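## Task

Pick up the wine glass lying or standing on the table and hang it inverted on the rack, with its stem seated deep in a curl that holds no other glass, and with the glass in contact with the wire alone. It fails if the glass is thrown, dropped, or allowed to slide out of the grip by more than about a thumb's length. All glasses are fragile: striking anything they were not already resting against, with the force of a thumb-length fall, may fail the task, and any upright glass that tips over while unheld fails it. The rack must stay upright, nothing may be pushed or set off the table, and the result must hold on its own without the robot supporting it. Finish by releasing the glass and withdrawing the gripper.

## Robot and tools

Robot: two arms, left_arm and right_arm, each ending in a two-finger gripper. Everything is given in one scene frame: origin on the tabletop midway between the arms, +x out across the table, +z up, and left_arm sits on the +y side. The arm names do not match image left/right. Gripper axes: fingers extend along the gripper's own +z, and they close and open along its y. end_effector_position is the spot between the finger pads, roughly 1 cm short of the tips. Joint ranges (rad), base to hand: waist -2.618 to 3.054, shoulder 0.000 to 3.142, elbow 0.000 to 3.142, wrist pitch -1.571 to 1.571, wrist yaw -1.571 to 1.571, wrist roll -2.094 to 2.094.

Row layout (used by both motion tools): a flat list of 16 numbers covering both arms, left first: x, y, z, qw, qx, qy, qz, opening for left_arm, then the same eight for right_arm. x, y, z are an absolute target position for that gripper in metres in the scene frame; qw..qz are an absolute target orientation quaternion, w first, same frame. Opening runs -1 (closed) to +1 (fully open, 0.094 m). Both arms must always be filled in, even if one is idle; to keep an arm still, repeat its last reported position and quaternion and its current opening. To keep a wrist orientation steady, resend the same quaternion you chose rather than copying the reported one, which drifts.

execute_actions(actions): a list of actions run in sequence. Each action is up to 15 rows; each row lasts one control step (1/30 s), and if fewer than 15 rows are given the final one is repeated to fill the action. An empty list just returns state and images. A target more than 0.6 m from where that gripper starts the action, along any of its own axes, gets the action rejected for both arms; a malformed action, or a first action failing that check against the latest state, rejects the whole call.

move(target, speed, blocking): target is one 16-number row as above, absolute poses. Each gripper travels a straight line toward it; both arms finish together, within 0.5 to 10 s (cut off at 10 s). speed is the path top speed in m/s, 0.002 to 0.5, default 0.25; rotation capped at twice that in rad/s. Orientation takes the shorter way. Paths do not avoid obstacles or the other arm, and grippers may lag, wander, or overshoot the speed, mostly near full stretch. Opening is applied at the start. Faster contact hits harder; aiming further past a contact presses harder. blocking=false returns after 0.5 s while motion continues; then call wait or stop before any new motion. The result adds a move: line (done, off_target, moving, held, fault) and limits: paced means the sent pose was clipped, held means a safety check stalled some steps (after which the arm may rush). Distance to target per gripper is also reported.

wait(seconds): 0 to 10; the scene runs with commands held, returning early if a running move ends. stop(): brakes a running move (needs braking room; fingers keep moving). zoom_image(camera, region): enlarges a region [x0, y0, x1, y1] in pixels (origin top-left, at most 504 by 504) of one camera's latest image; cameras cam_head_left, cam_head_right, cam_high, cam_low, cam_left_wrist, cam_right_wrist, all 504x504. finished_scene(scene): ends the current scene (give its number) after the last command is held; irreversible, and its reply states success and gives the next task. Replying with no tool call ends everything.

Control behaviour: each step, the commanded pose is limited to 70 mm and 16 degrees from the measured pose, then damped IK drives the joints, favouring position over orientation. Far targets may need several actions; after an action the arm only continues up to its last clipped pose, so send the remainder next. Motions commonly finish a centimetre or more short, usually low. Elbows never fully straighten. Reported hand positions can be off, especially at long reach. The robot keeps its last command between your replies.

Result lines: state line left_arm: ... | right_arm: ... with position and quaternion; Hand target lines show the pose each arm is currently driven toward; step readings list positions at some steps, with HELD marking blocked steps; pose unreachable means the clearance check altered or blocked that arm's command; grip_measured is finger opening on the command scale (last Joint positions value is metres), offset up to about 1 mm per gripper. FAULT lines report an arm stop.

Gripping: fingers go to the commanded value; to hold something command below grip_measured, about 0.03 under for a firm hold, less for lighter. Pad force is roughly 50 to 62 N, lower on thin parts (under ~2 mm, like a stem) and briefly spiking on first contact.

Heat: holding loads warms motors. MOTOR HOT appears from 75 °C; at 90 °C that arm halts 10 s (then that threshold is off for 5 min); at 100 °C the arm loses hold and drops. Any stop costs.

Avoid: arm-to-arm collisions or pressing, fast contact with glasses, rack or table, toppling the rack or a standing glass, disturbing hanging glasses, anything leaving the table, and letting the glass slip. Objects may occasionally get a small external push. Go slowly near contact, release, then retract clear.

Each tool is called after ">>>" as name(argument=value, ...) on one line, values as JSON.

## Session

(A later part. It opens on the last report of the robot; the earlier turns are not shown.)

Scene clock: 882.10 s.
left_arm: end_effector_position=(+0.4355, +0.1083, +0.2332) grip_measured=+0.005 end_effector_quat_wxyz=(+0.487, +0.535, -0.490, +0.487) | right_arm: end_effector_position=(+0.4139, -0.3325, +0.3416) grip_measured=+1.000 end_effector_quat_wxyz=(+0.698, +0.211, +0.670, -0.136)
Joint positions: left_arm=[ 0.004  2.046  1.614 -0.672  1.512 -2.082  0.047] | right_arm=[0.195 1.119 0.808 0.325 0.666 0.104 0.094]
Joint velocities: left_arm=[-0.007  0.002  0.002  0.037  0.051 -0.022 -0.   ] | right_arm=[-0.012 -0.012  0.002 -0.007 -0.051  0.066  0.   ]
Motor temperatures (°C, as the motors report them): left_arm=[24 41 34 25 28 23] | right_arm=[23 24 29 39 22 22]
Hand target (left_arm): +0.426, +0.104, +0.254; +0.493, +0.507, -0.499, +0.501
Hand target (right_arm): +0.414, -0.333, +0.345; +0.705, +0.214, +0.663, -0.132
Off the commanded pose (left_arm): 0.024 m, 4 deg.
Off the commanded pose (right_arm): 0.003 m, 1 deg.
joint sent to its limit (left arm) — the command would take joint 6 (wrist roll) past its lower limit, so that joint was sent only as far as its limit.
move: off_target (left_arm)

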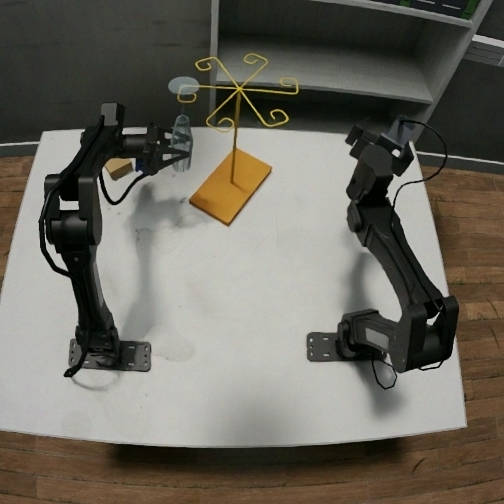

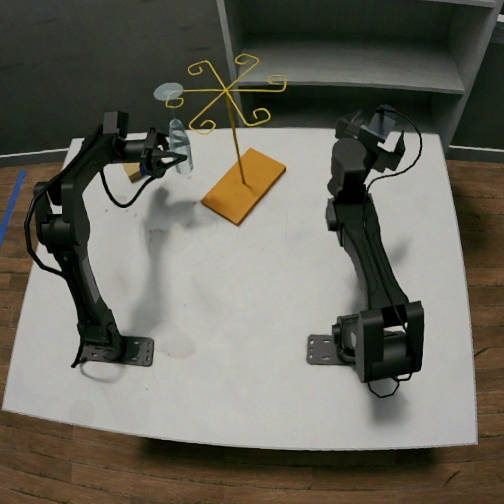

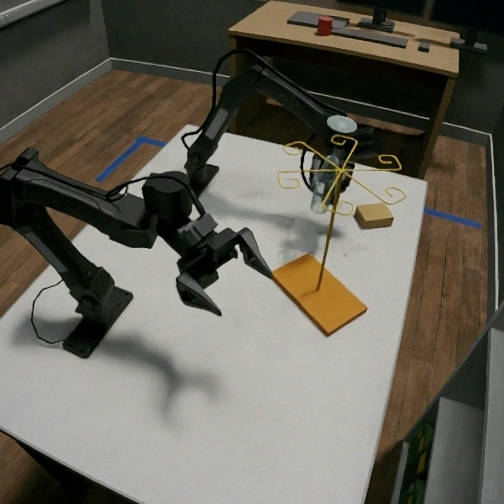

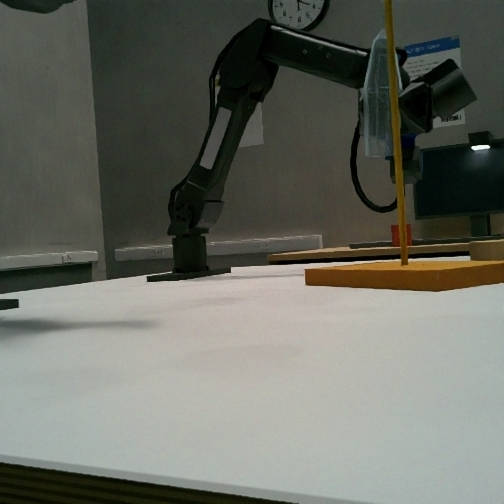

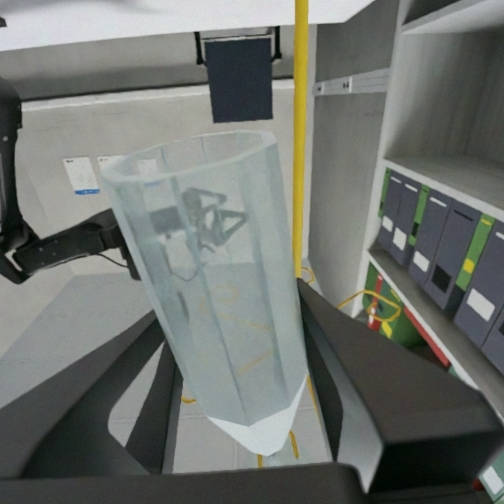

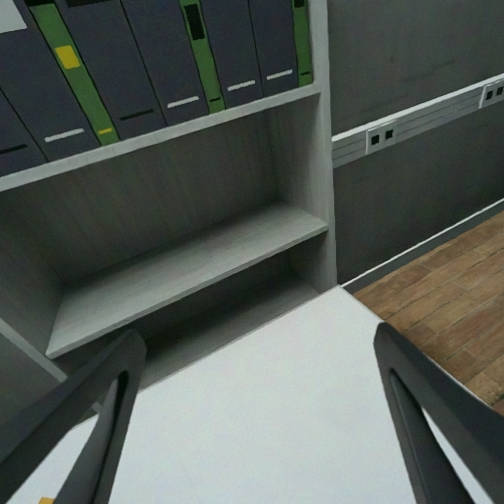

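>>> move(target=[0.422,0.092,0.255,0.495,0.505,-0.495,0.505,-0.035,0.4135,-0.3326,0.345,0.705,0.214,0.663,-0.132,1], speed=0.01)

>>> zoom_image(camera="cam_head_left", region=[140,50,260,150])

>>> zoom_image(camera="cam_high", region=[250,70,410,230])

Scene clock: 896.37 s.
left_arm: end_effector_position=(+0.4312, +0.0969, +0.2326) grip_measured=+0.005 end_effector_quat_wxyz=(+0.492, +0.530, -0.497, +0.480) | right_arm: end_effector_position=(+0.4139, -0.3325, +0.3417) grip_measured=+1.000 end_effector_quat_wxyz=(+0.698, +0.211, +0.670, -0.136)
Joint positions: left_arm=[-0.023  2.046  1.614 -0.671  1.509 -2.083  0.047] | right_arm=[0.195 1.119 0.808 0.326 0.666 0.104 0.094]
Joint velocities: left_arm=[-0.017  0.007 -0.017 -0.051  0.007  0.022 -0.   ] | right_arm=[-0.022 -0.002 -0.012 -0.066 -0.007  0.007  0.   ]
Motor temperatures (°C, as the motors report them): left_arm=[24 41 34 26 28 23] | right_arm=[23 24 29 39 22 22]
Hand target (left_arm): +0.422, +0.092, +0.254; +0.498, +0.501, -0.507, +0.494
Hand target (right_arm): +0.414, -0.333, +0.345; +0.705, +0.214, +0.663, -0.132
Off the commanded pose (left_arm): 0.025 m, 4 deg.
Off the commanded pose (right_arm): 0.003 m, 1 deg.
joint sent to its limit (left arm) — the command would take joint 6 (wrist roll) past its lower limit, so that joint was sent only as far as its limit.
move: off_target (left_arm)

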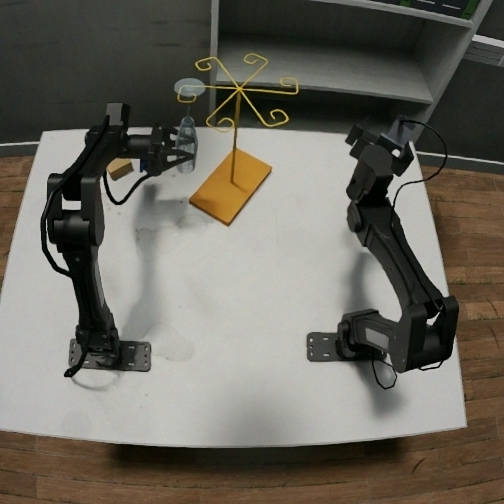

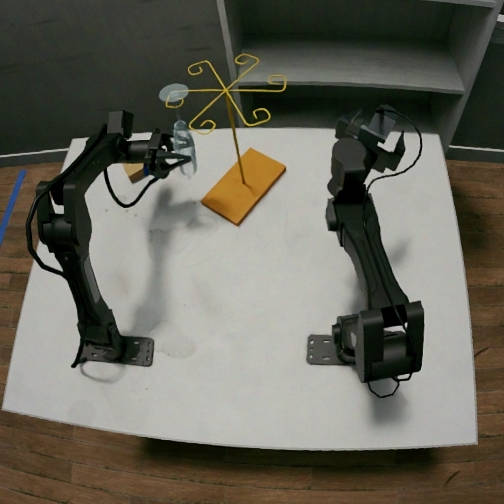

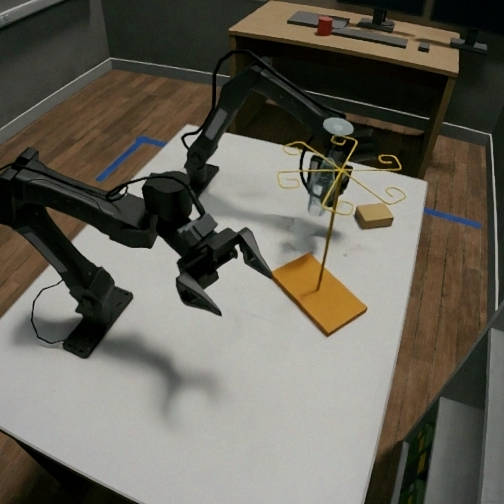

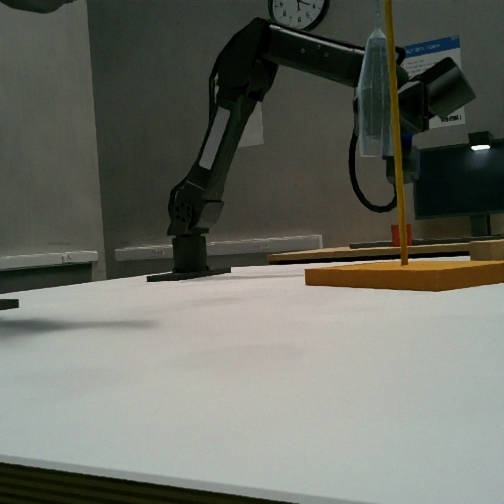

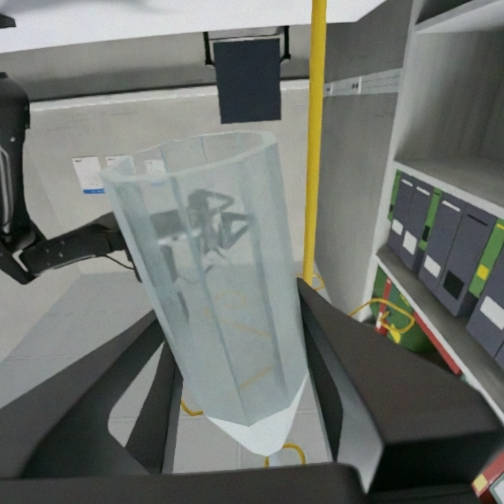

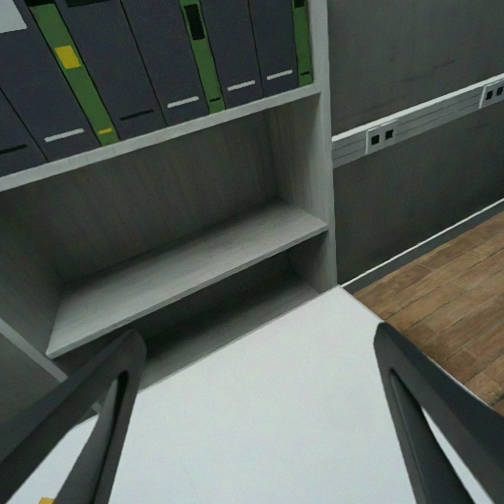

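Region (140, 50, 260, 150) of cam_head_left's 504x504 image, scaled by 4.200, with more detail than that image has.

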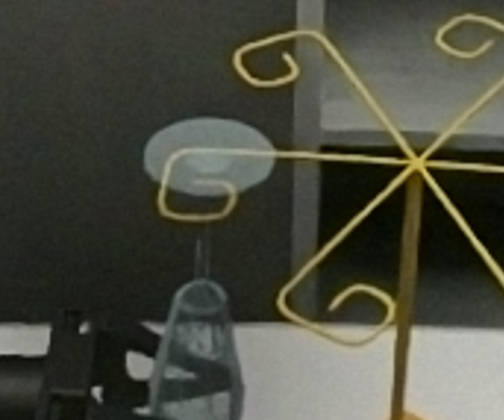

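Region (250, 70, 410, 230) of cam_high's 504x504 image, scaled by 3.150, with more detail than that image has.

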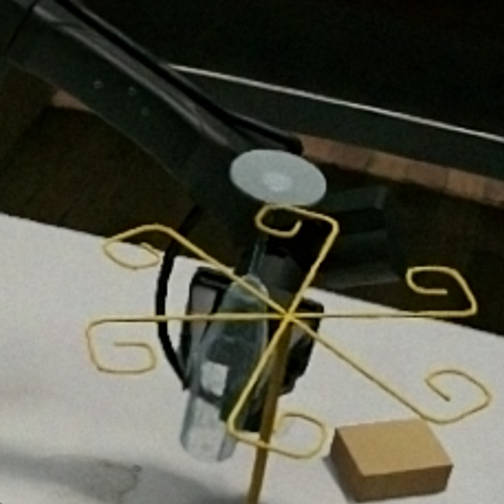

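>>> move(target=[0.425,0.092,0.237,0.495,0.505,-0.495,0.505,-0.035,0.4135,-0.3326,0.345,0.705,0.214,0.663,-0.132,1], speed=0.01)

>>> zoom_image(camera="cam_head_left", region=[140,50,260,150])

>>> zoom_image(camera="cam_high", region=[250,70,410,230])

Scene clock: 906.90 s.
left_arm: end_effector_position=(+0.4316, +0.0970, +0.2257) grip_measured=+0.005 end_effector_quat_wxyz=(+0.486, +0.526, -0.502, +0.484) | right_arm: end_effector_position=(+0.4139, -0.3325, +0.3416) grip_measured=+1.000 end_effector_quat_wxyz=(+0.698, +0.211, +0.670, -0.136)
Joint positions: left_arm=[-0.023  2.046  1.585 -0.619  1.506 -2.088  0.047] | right_arm=[0.195 1.119 0.808 0.325 0.666 0.104 0.094]
Joint velocities: left_arm=[-0.002  0.012 -0.007 -0.022  0.007  0.037  0.   ] | right_arm=[ 0.007  0.012 -0.002  0.051  0.007 -0.007  0.   ]
Motor temperatures (°C, as the motors report them): left_arm=[24 40 34 26 28 23] | right_arm=[23 24 30 39 22 22]
Hand target (left_arm): +0.425, +0.092, +0.237; +0.498, +0.502, -0.507, +0.493
Hand target (right_arm): +0.414, -0.333, +0.345; +0.705, +0.214, +0.663, -0.132
Off the commanded pose (left_arm): 0.014 m, 4 deg.
Off the commanded pose (right_arm): 0.003 m, 1 deg.
joint sent to its limit (left arm) — the command would take joint 6 (wrist roll) past its lower limit, so that joint was sent only as far as its limit.
move: off_target (left_arm)

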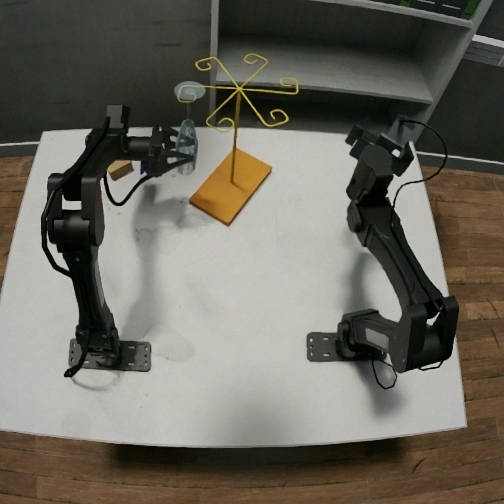

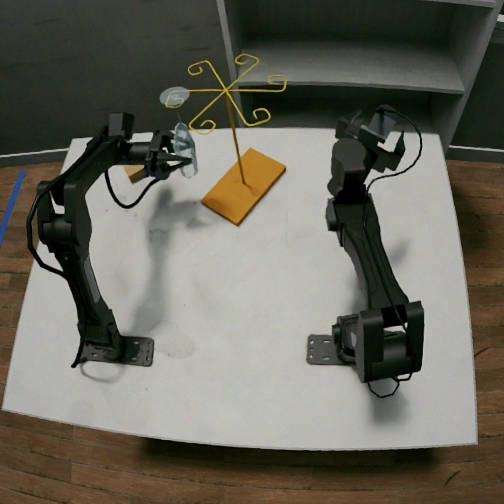

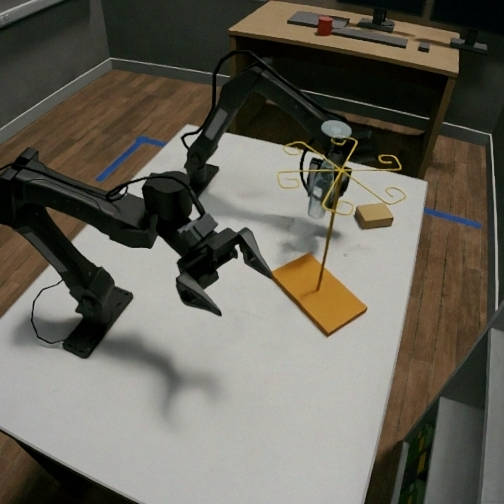

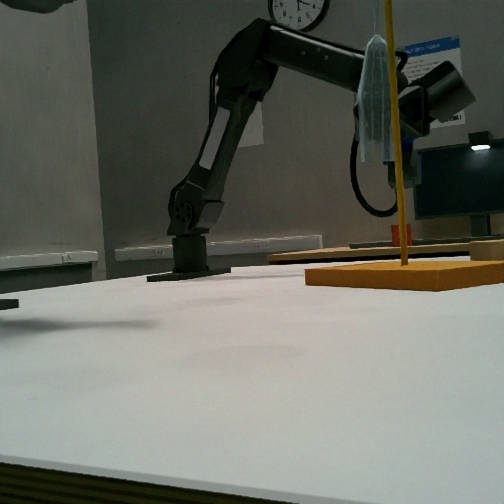

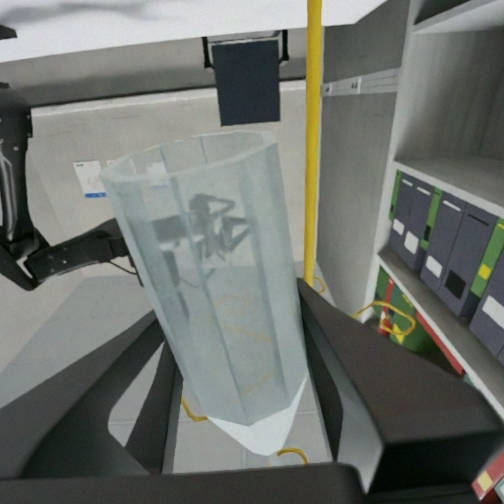

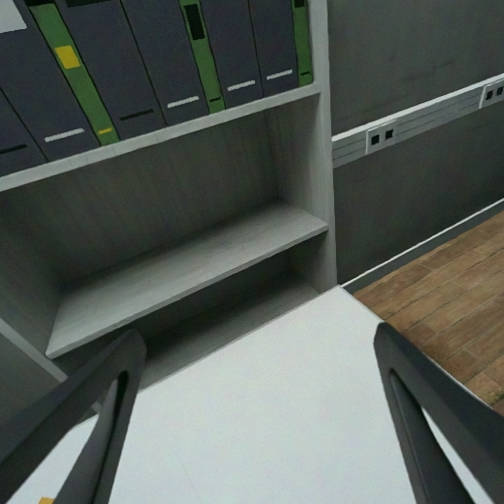

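Region (140, 50, 260, 150) of cam_head_left's 504x504 image, scaled by 4.200, with more detail than that image has.

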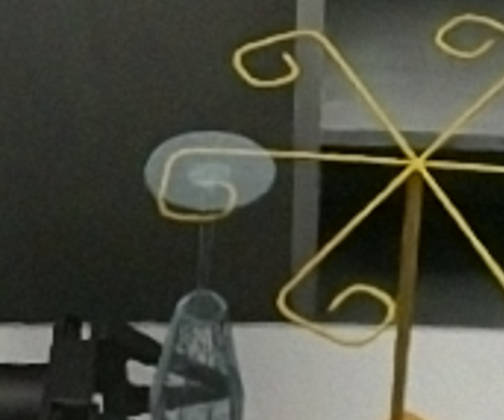

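Region (250, 70, 410, 230) of cam_high's 504x504 image, scaled by 3.150, with more detail than that image has.

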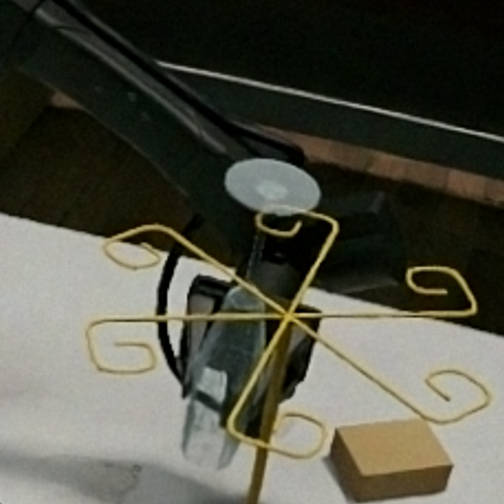

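>>> move(target=[0.436,0.094,0.24,0.495,0.505,-0.495,0.505,-0.035,0.4135,-0.3326,0.345,0.705,0.214,0.663,-0.132,1], speed=0.01)

>>> zoom_image(camera="cam_head_left", region=[140,50,260,150])

>>> zoom_image(camera="cam_high", region=[250,70,410,230])

Scene clock: 924.87 s.
left_arm: end_effector_position=(+0.4361, +0.0969, +0.2227) grip_measured=+0.005 end_effector_quat_wxyz=(+0.489, +0.525, -0.501, +0.484) | right_arm: end_effector_position=(+0.4139, -0.3325, +0.3416) grip_measured=+1.000 end_effector_quat_wxyz=(+0.698, +0.211, +0.670, -0.136)
Joint positions: left_arm=[-0.023  2.069  1.604 -0.618  1.511 -2.088  0.047] | right_arm=[0.195 1.119 0.808 0.325 0.666 0.104 0.094]
Joint velocities: left_arm=[ 0.007  0.002 -0.007  0.037  0.022 -0.051  0.   ] | right_arm=[-0.007 -0.017 -0.002 -0.081 -0.007 -0.022  0.   ]
Motor temperatures (°C, as the motors report them): left_arm=[24 39 34 26 28 23] | right_arm=[23 24 30 39 22 22]
Hand target (left_arm): +0.435, +0.095, +0.240; +0.497, +0.502, -0.505, +0.495
Hand target (right_arm): +0.414, -0.333, +0.345; +0.705, +0.214, +0.663, -0.132
Off the commanded pose (left_arm): 0.018 m, 3 deg.
Off the commanded pose (right_arm): 0.003 m, 1 deg.
joint sent to its limit (left arm) — the command would take joint 6 (wrist roll) past its lower limit, so that joint was sent only as far as its limit.
move: off_target (left_arm)

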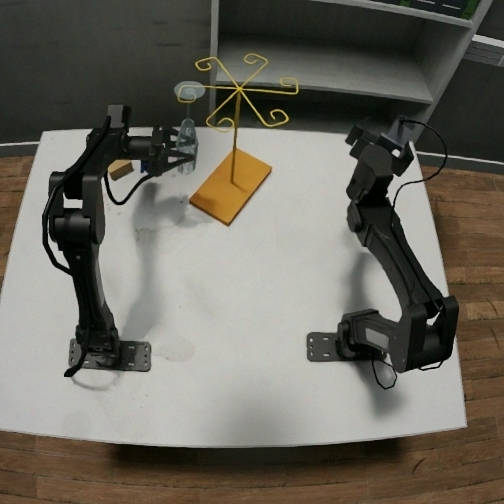

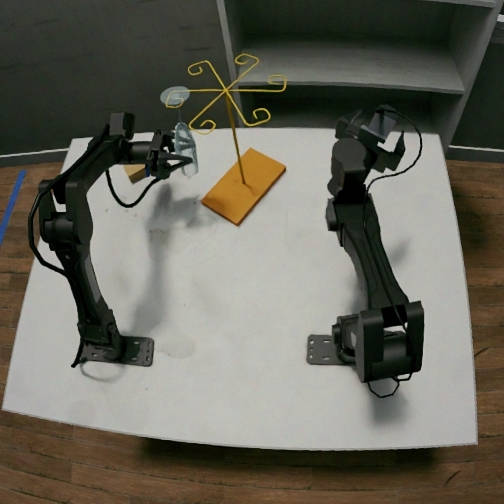

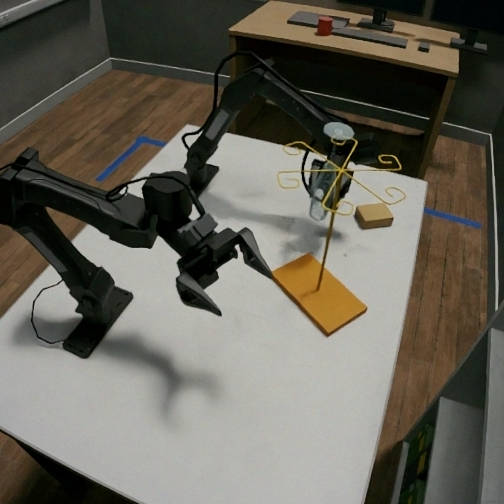

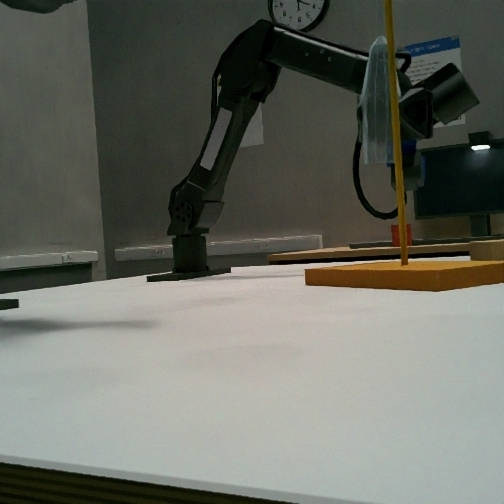

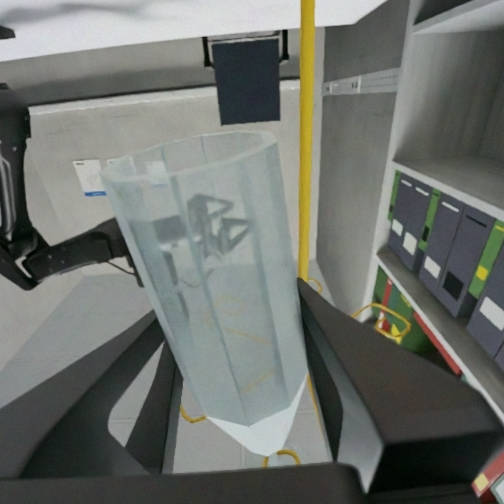

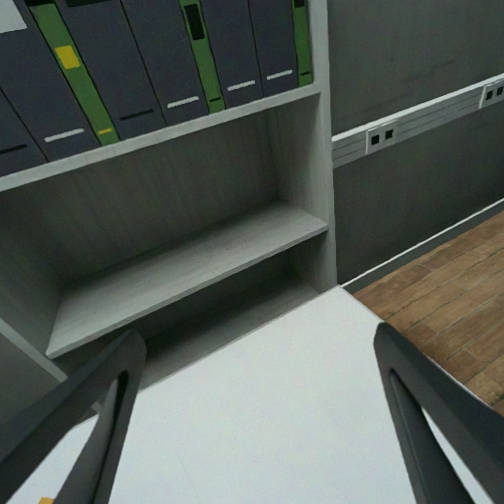

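Region (140, 50, 260, 150) of cam_head_left's 504x504 image, scaled by 4.200, with more detail than that image has.

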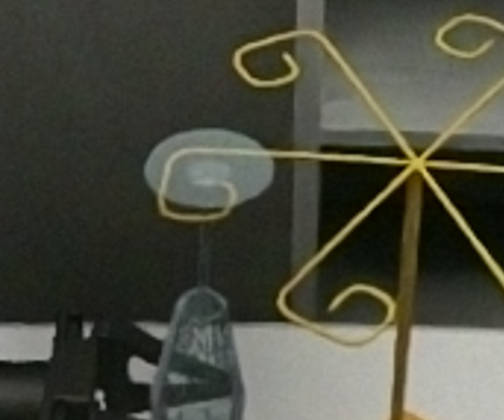

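Region (250, 70, 410, 230) of cam_high's 504x504 image, scaled by 3.150, with more detail than that image has.

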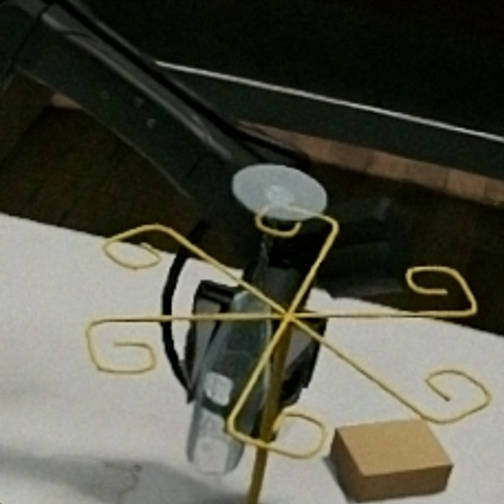

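>>> move(target=[0.442,0.094,0.23,0.495,0.505,-0.495,0.505,-0.035,0.4135,-0.3326,0.345,0.705,0.214,0.663,-0.132,1], speed=0.01)

>>> zoom_image(camera="cam_head_left", region=[140,50,260,150])

>>> zoom_image(camera="cam_high", region=[250,70,410,230])

Scene clock: 934.60 s.
left_arm: end_effector_position=(+0.4390, +0.0969, +0.2110) grip_measured=+0.005 end_effector_quat_wxyz=(+0.496, +0.532, -0.494, +0.477) | right_arm: end_effector_position=(+0.4139, -0.3325, +0.3417) grip_measured=+1.000 end_effector_quat_wxyz=(+0.698, +0.211, +0.670, -0.136)
Joint positions: left_arm=[-0.023  2.098  1.604 -0.617  1.511 -2.088  0.047] | right_arm=[0.195 1.119 0.808 0.326 0.666 0.104 0.094]
Joint velocities: left_arm=[-0.007 -0.002 -0.007  0.051  0.037 -0.022  0.   ] | right_arm=[-0.002 -0.002  0.007  0.037  0.007  0.007  0.   ]
Motor temperatures (°C, as the motors report them): left_arm=[24 39 35 26 28 23] | right_arm=[23 24 30 39 22 22]
Hand target (left_arm): +0.441, +0.095, +0.230; +0.498, +0.502, -0.505, +0.495
Hand target (right_arm): +0.414, -0.333, +0.345; +0.705, +0.214, +0.663, -0.132
Off the commanded pose (left_arm): 0.019 m, 4 deg.
Off the commanded pose (right_arm): 0.003 m, 1 deg.
joint sent to its limit (left arm) — the command would take joint 6 (wrist roll) past its lower limit, so that joint was sent only as far as its limit.
move: off_target (left_arm)

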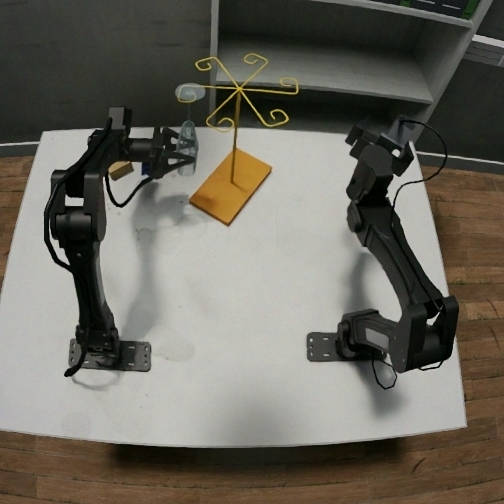

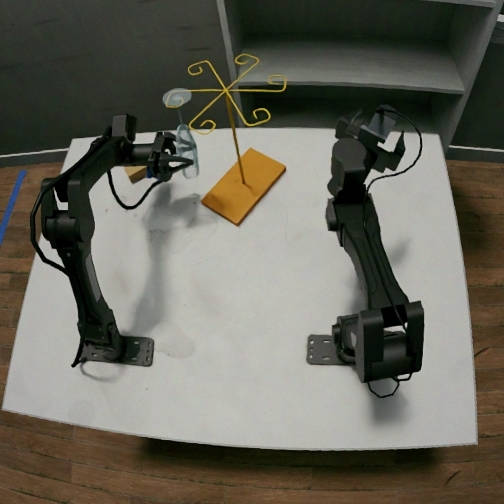

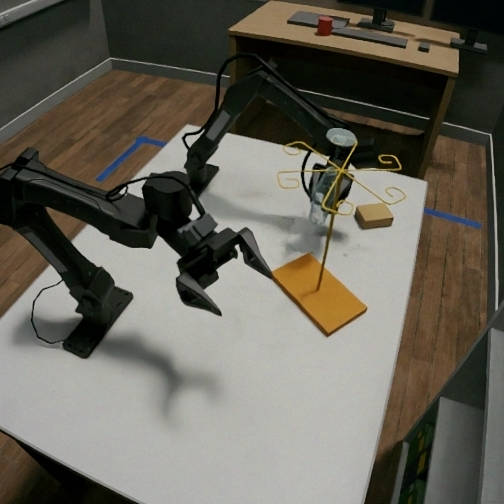

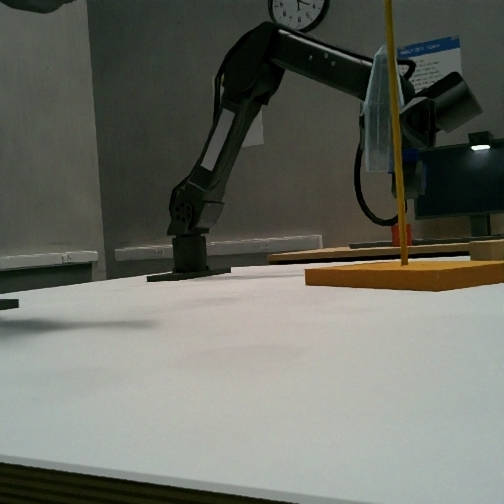

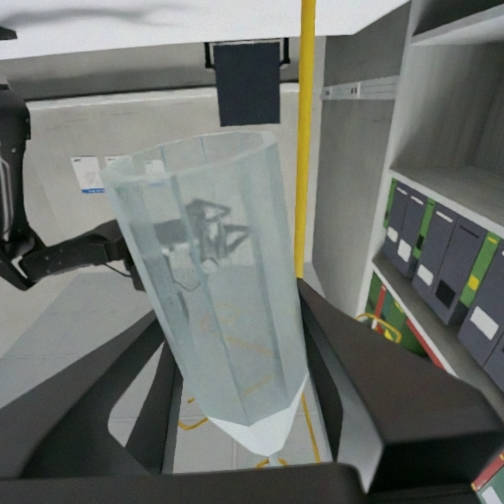

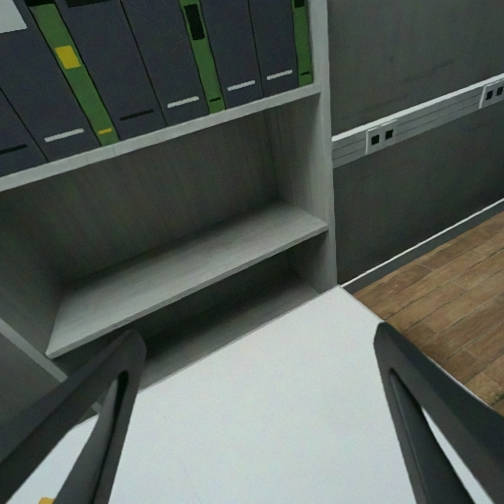

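Region (140, 50, 260, 150) of cam_head_left's 504x504 image, scaled by 4.200, with more detail than that image has.

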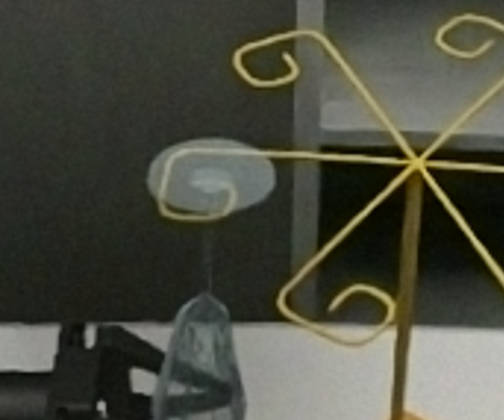

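Region (250, 70, 410, 230) of cam_high's 504x504 image, scaled by 3.150, with more detail than that image has.

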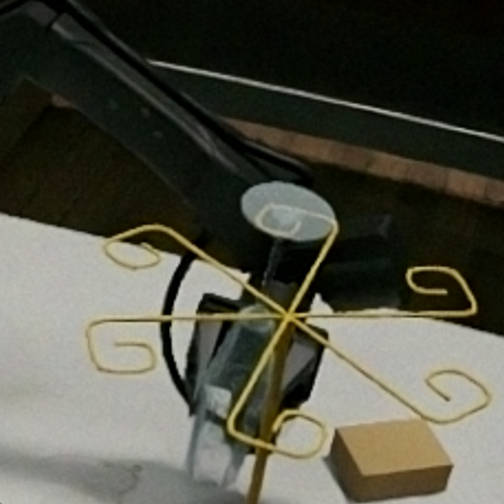

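>>> move(target=[0.444,0.094,0.22,0.495,0.505,-0.495,0.505,-0.035,0.4135,-0.3326,0.345,0.705,0.214,0.663,-0.132,1], speed=0.008)

>>> zoom_image(camera="cam_head_left", region=[140,50,260,150])

>>> zoom_image(camera="cam_high", region=[250,70,410,230])

Scene clock: 947.13 s.
left_arm: end_effector_position=(+0.4425, +0.0968, +0.2064) grip_measured=+0.005 end_effector_quat_wxyz=(+0.493, +0.525, -0.498, +0.483) | right_arm: end_effector_position=(+0.4139, -0.3325, +0.3416) grip_measured=+1.000 end_effector_quat_wxyz=(+0.698, +0.211, +0.670, -0.136)
Joint positions: left_arm=[-0.023  2.114  1.604 -0.582  1.517 -2.088  0.047] | right_arm=[0.195 1.119 0.808 0.325 0.666 0.104 0.094]
Joint velocities: left_arm=[-0.022  0.007  0.002  0.051  0.022 -0.037  0.   ] | right_arm=[-0.012 -0.002  0.022 -0.095  0.037  0.007  0.   ]
Motor temperatures (°C, as the motors report them): left_arm=[24 39 35 26 28 23] | right_arm=[23 24 30 39 22 22]
Hand target (left_arm): +0.443, +0.094, +0.220; +0.498, +0.502, -0.505, +0.495
Hand target (right_arm): +0.414, -0.333, +0.345; +0.705, +0.214, +0.663, -0.132
Off the commanded pose (left_arm): 0.014 m, 4 deg.
Off the commanded pose (right_arm): 0.003 m, 1 deg.
joint sent to its limit (left arm) — the command would take joint 6 (wrist roll) past its lower limit, so that joint was sent only as far as its limit.
move: off_target (left_arm)

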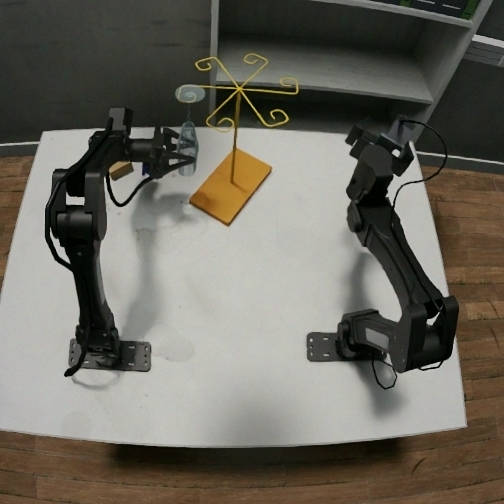

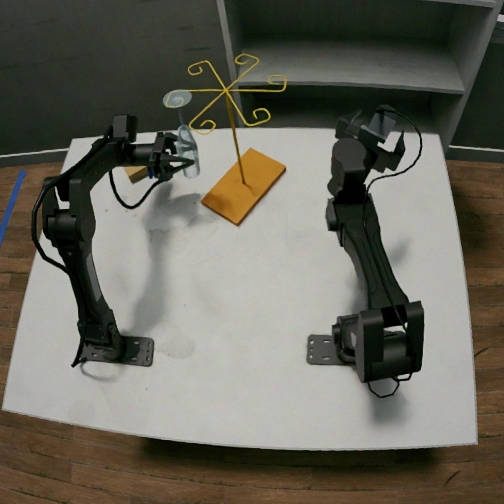

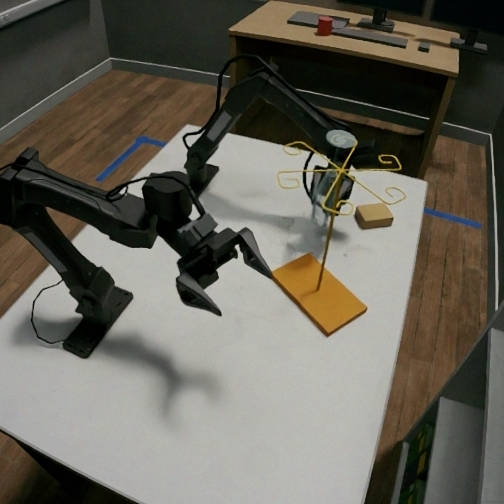

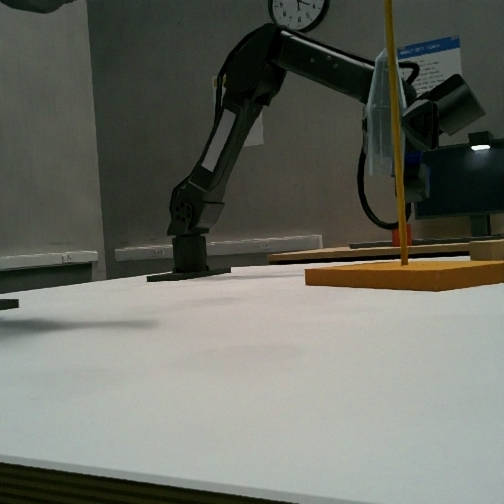

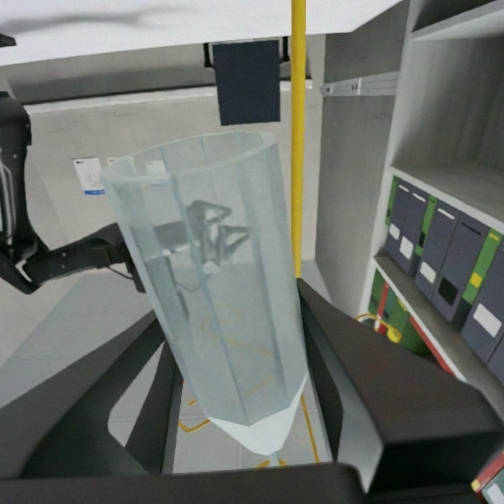

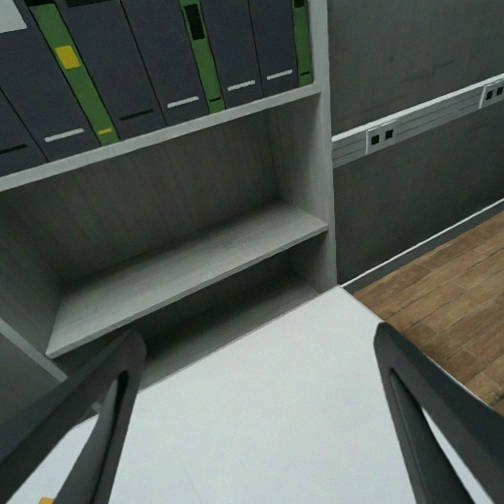

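Region (140, 50, 260, 150) of cam_head_left's 504x504 image, scaled by 4.200, with more detail than that image has.

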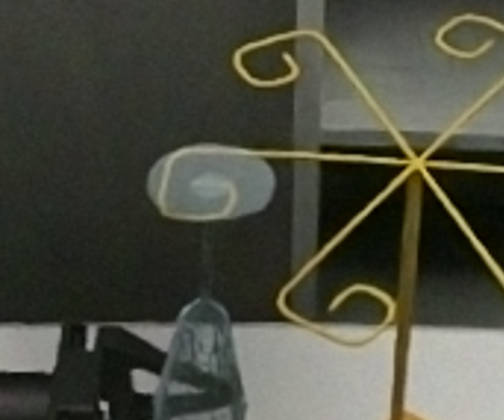

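Region (250, 70, 410, 230) of cam_high's 504x504 image, scaled by 3.150, with more detail than that image has.

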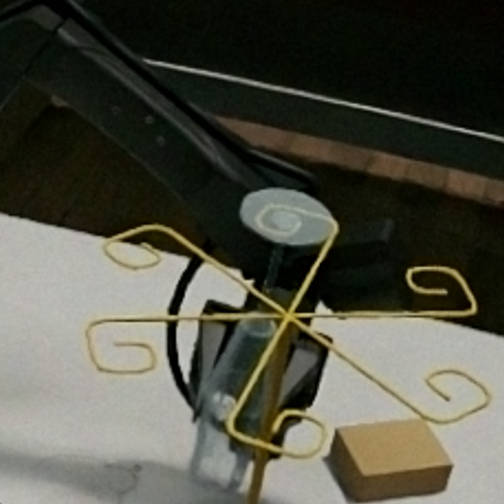

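>>> move(target=[0.446,0.094,0.213,0.495,0.505,-0.495,0.505,-0.035,0.4135,-0.3326,0.345,0.705,0.214,0.663,-0.132,1], speed=0.008)

>>> zoom_image(camera="cam_head_left", region=[140,50,260,150])

>>> zoom_image(camera="cam_high", region=[250,70,410,230])

Scene clock: 958.23 s.
left_arm: end_effector_position=(+0.4444, +0.0966, +0.2048) grip_measured=+0.005 end_effector_quat_wxyz=(+0.493, +0.518, -0.501, +0.488) | right_arm: end_effector_position=(+0.4139, -0.3325, +0.3417) grip_measured=+1.000 end_effector_quat_wxyz=(+0.698, +0.211, +0.670, -0.136)
Joint positions: left_arm=[-0.023  2.124  1.604 -0.555  1.527 -2.088  0.047] | right_arm=[0.195 1.119 0.808 0.326 0.666 0.104 0.094]
Joint velocities: left_arm=[-0.012  0.017 -0.022 -0.095 -0.037  0.037 -0.   ] | right_arm=[ 0.012 -0.007  0.002  0.037  0.022 -0.066  0.   ]
Motor temperatures (°C, as the motors report them): left_arm=[24 39 36 26 28 23] | right_arm=[23 24 30 39 22 22]
Hand target (left_arm): +0.446, +0.094, +0.213; +0.498, +0.502, -0.505, +0.495
Hand target (right_arm): +0.414, -0.333, +0.345; +0.705, +0.214, +0.663, -0.132
Off the commanded pose (left_arm): 0.009 m, 3 deg.
Off the commanded pose (right_arm): 0.003 m, 1 deg.
joint sent to its limit (left arm) — the command would take joint 6 (wrist roll) past its lower limit, so that joint was sent only as far as its limit.
move: off_target (left_arm)

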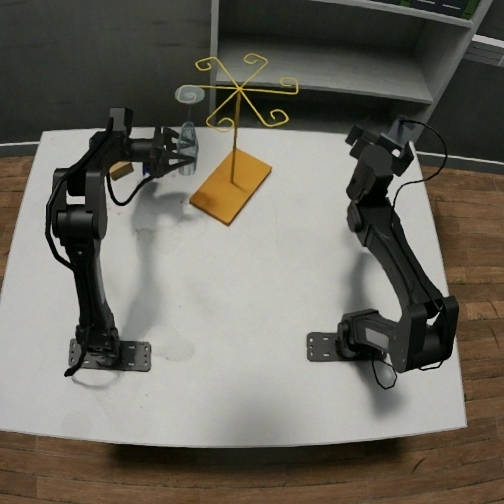

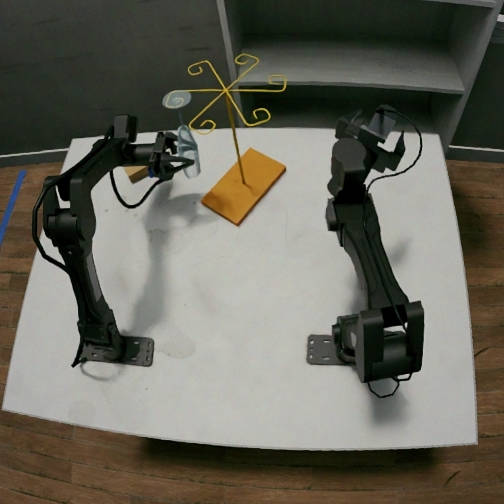

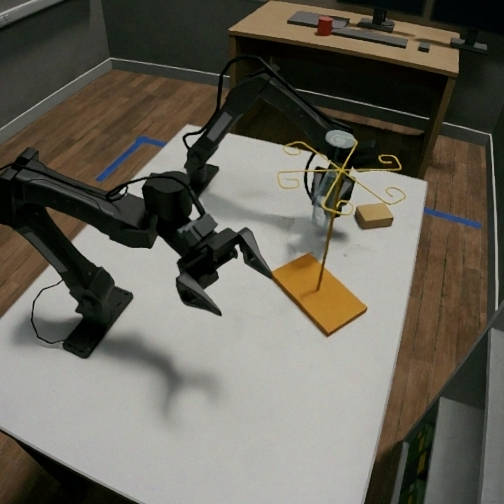

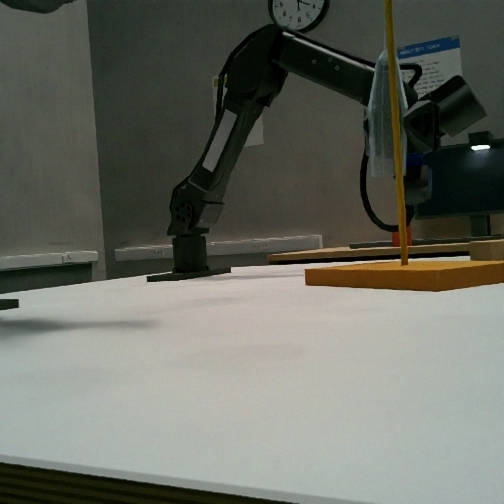

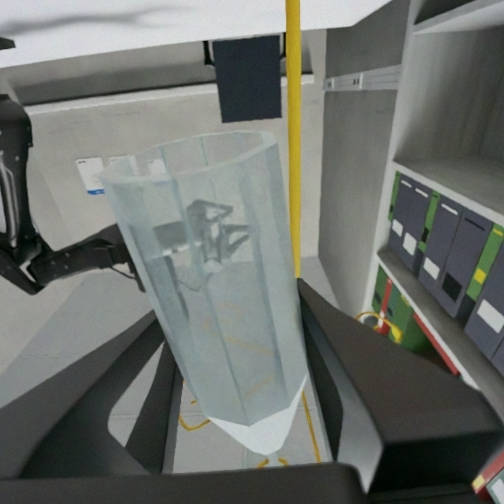

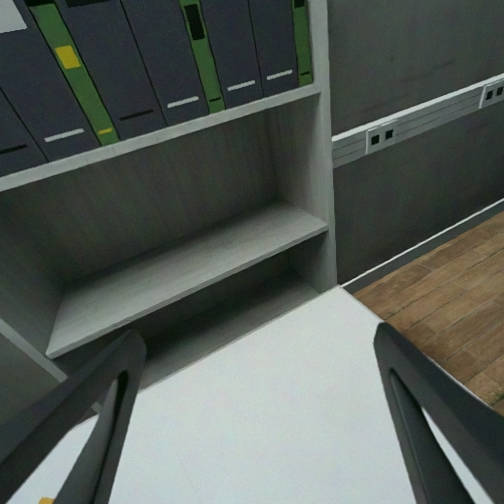

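Region (140, 50, 260, 150) of cam_head_left's 504x504 image, scaled by 4.200, with more detail than that image has.

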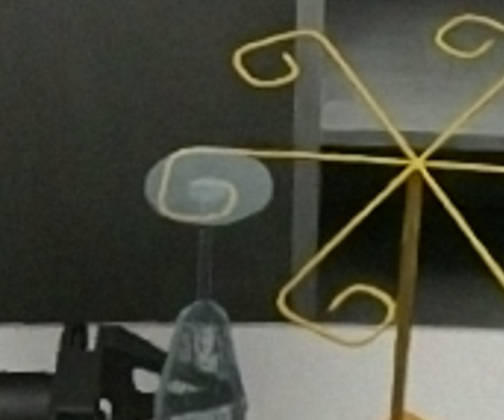

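Region (250, 70, 410, 230) of cam_high's 504x504 image, scaled by 3.150, with more detail than that image has.

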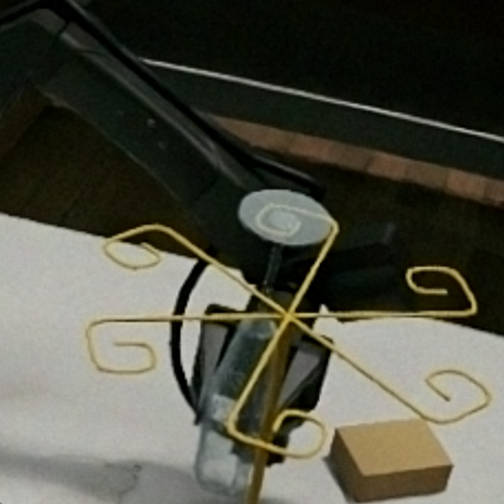

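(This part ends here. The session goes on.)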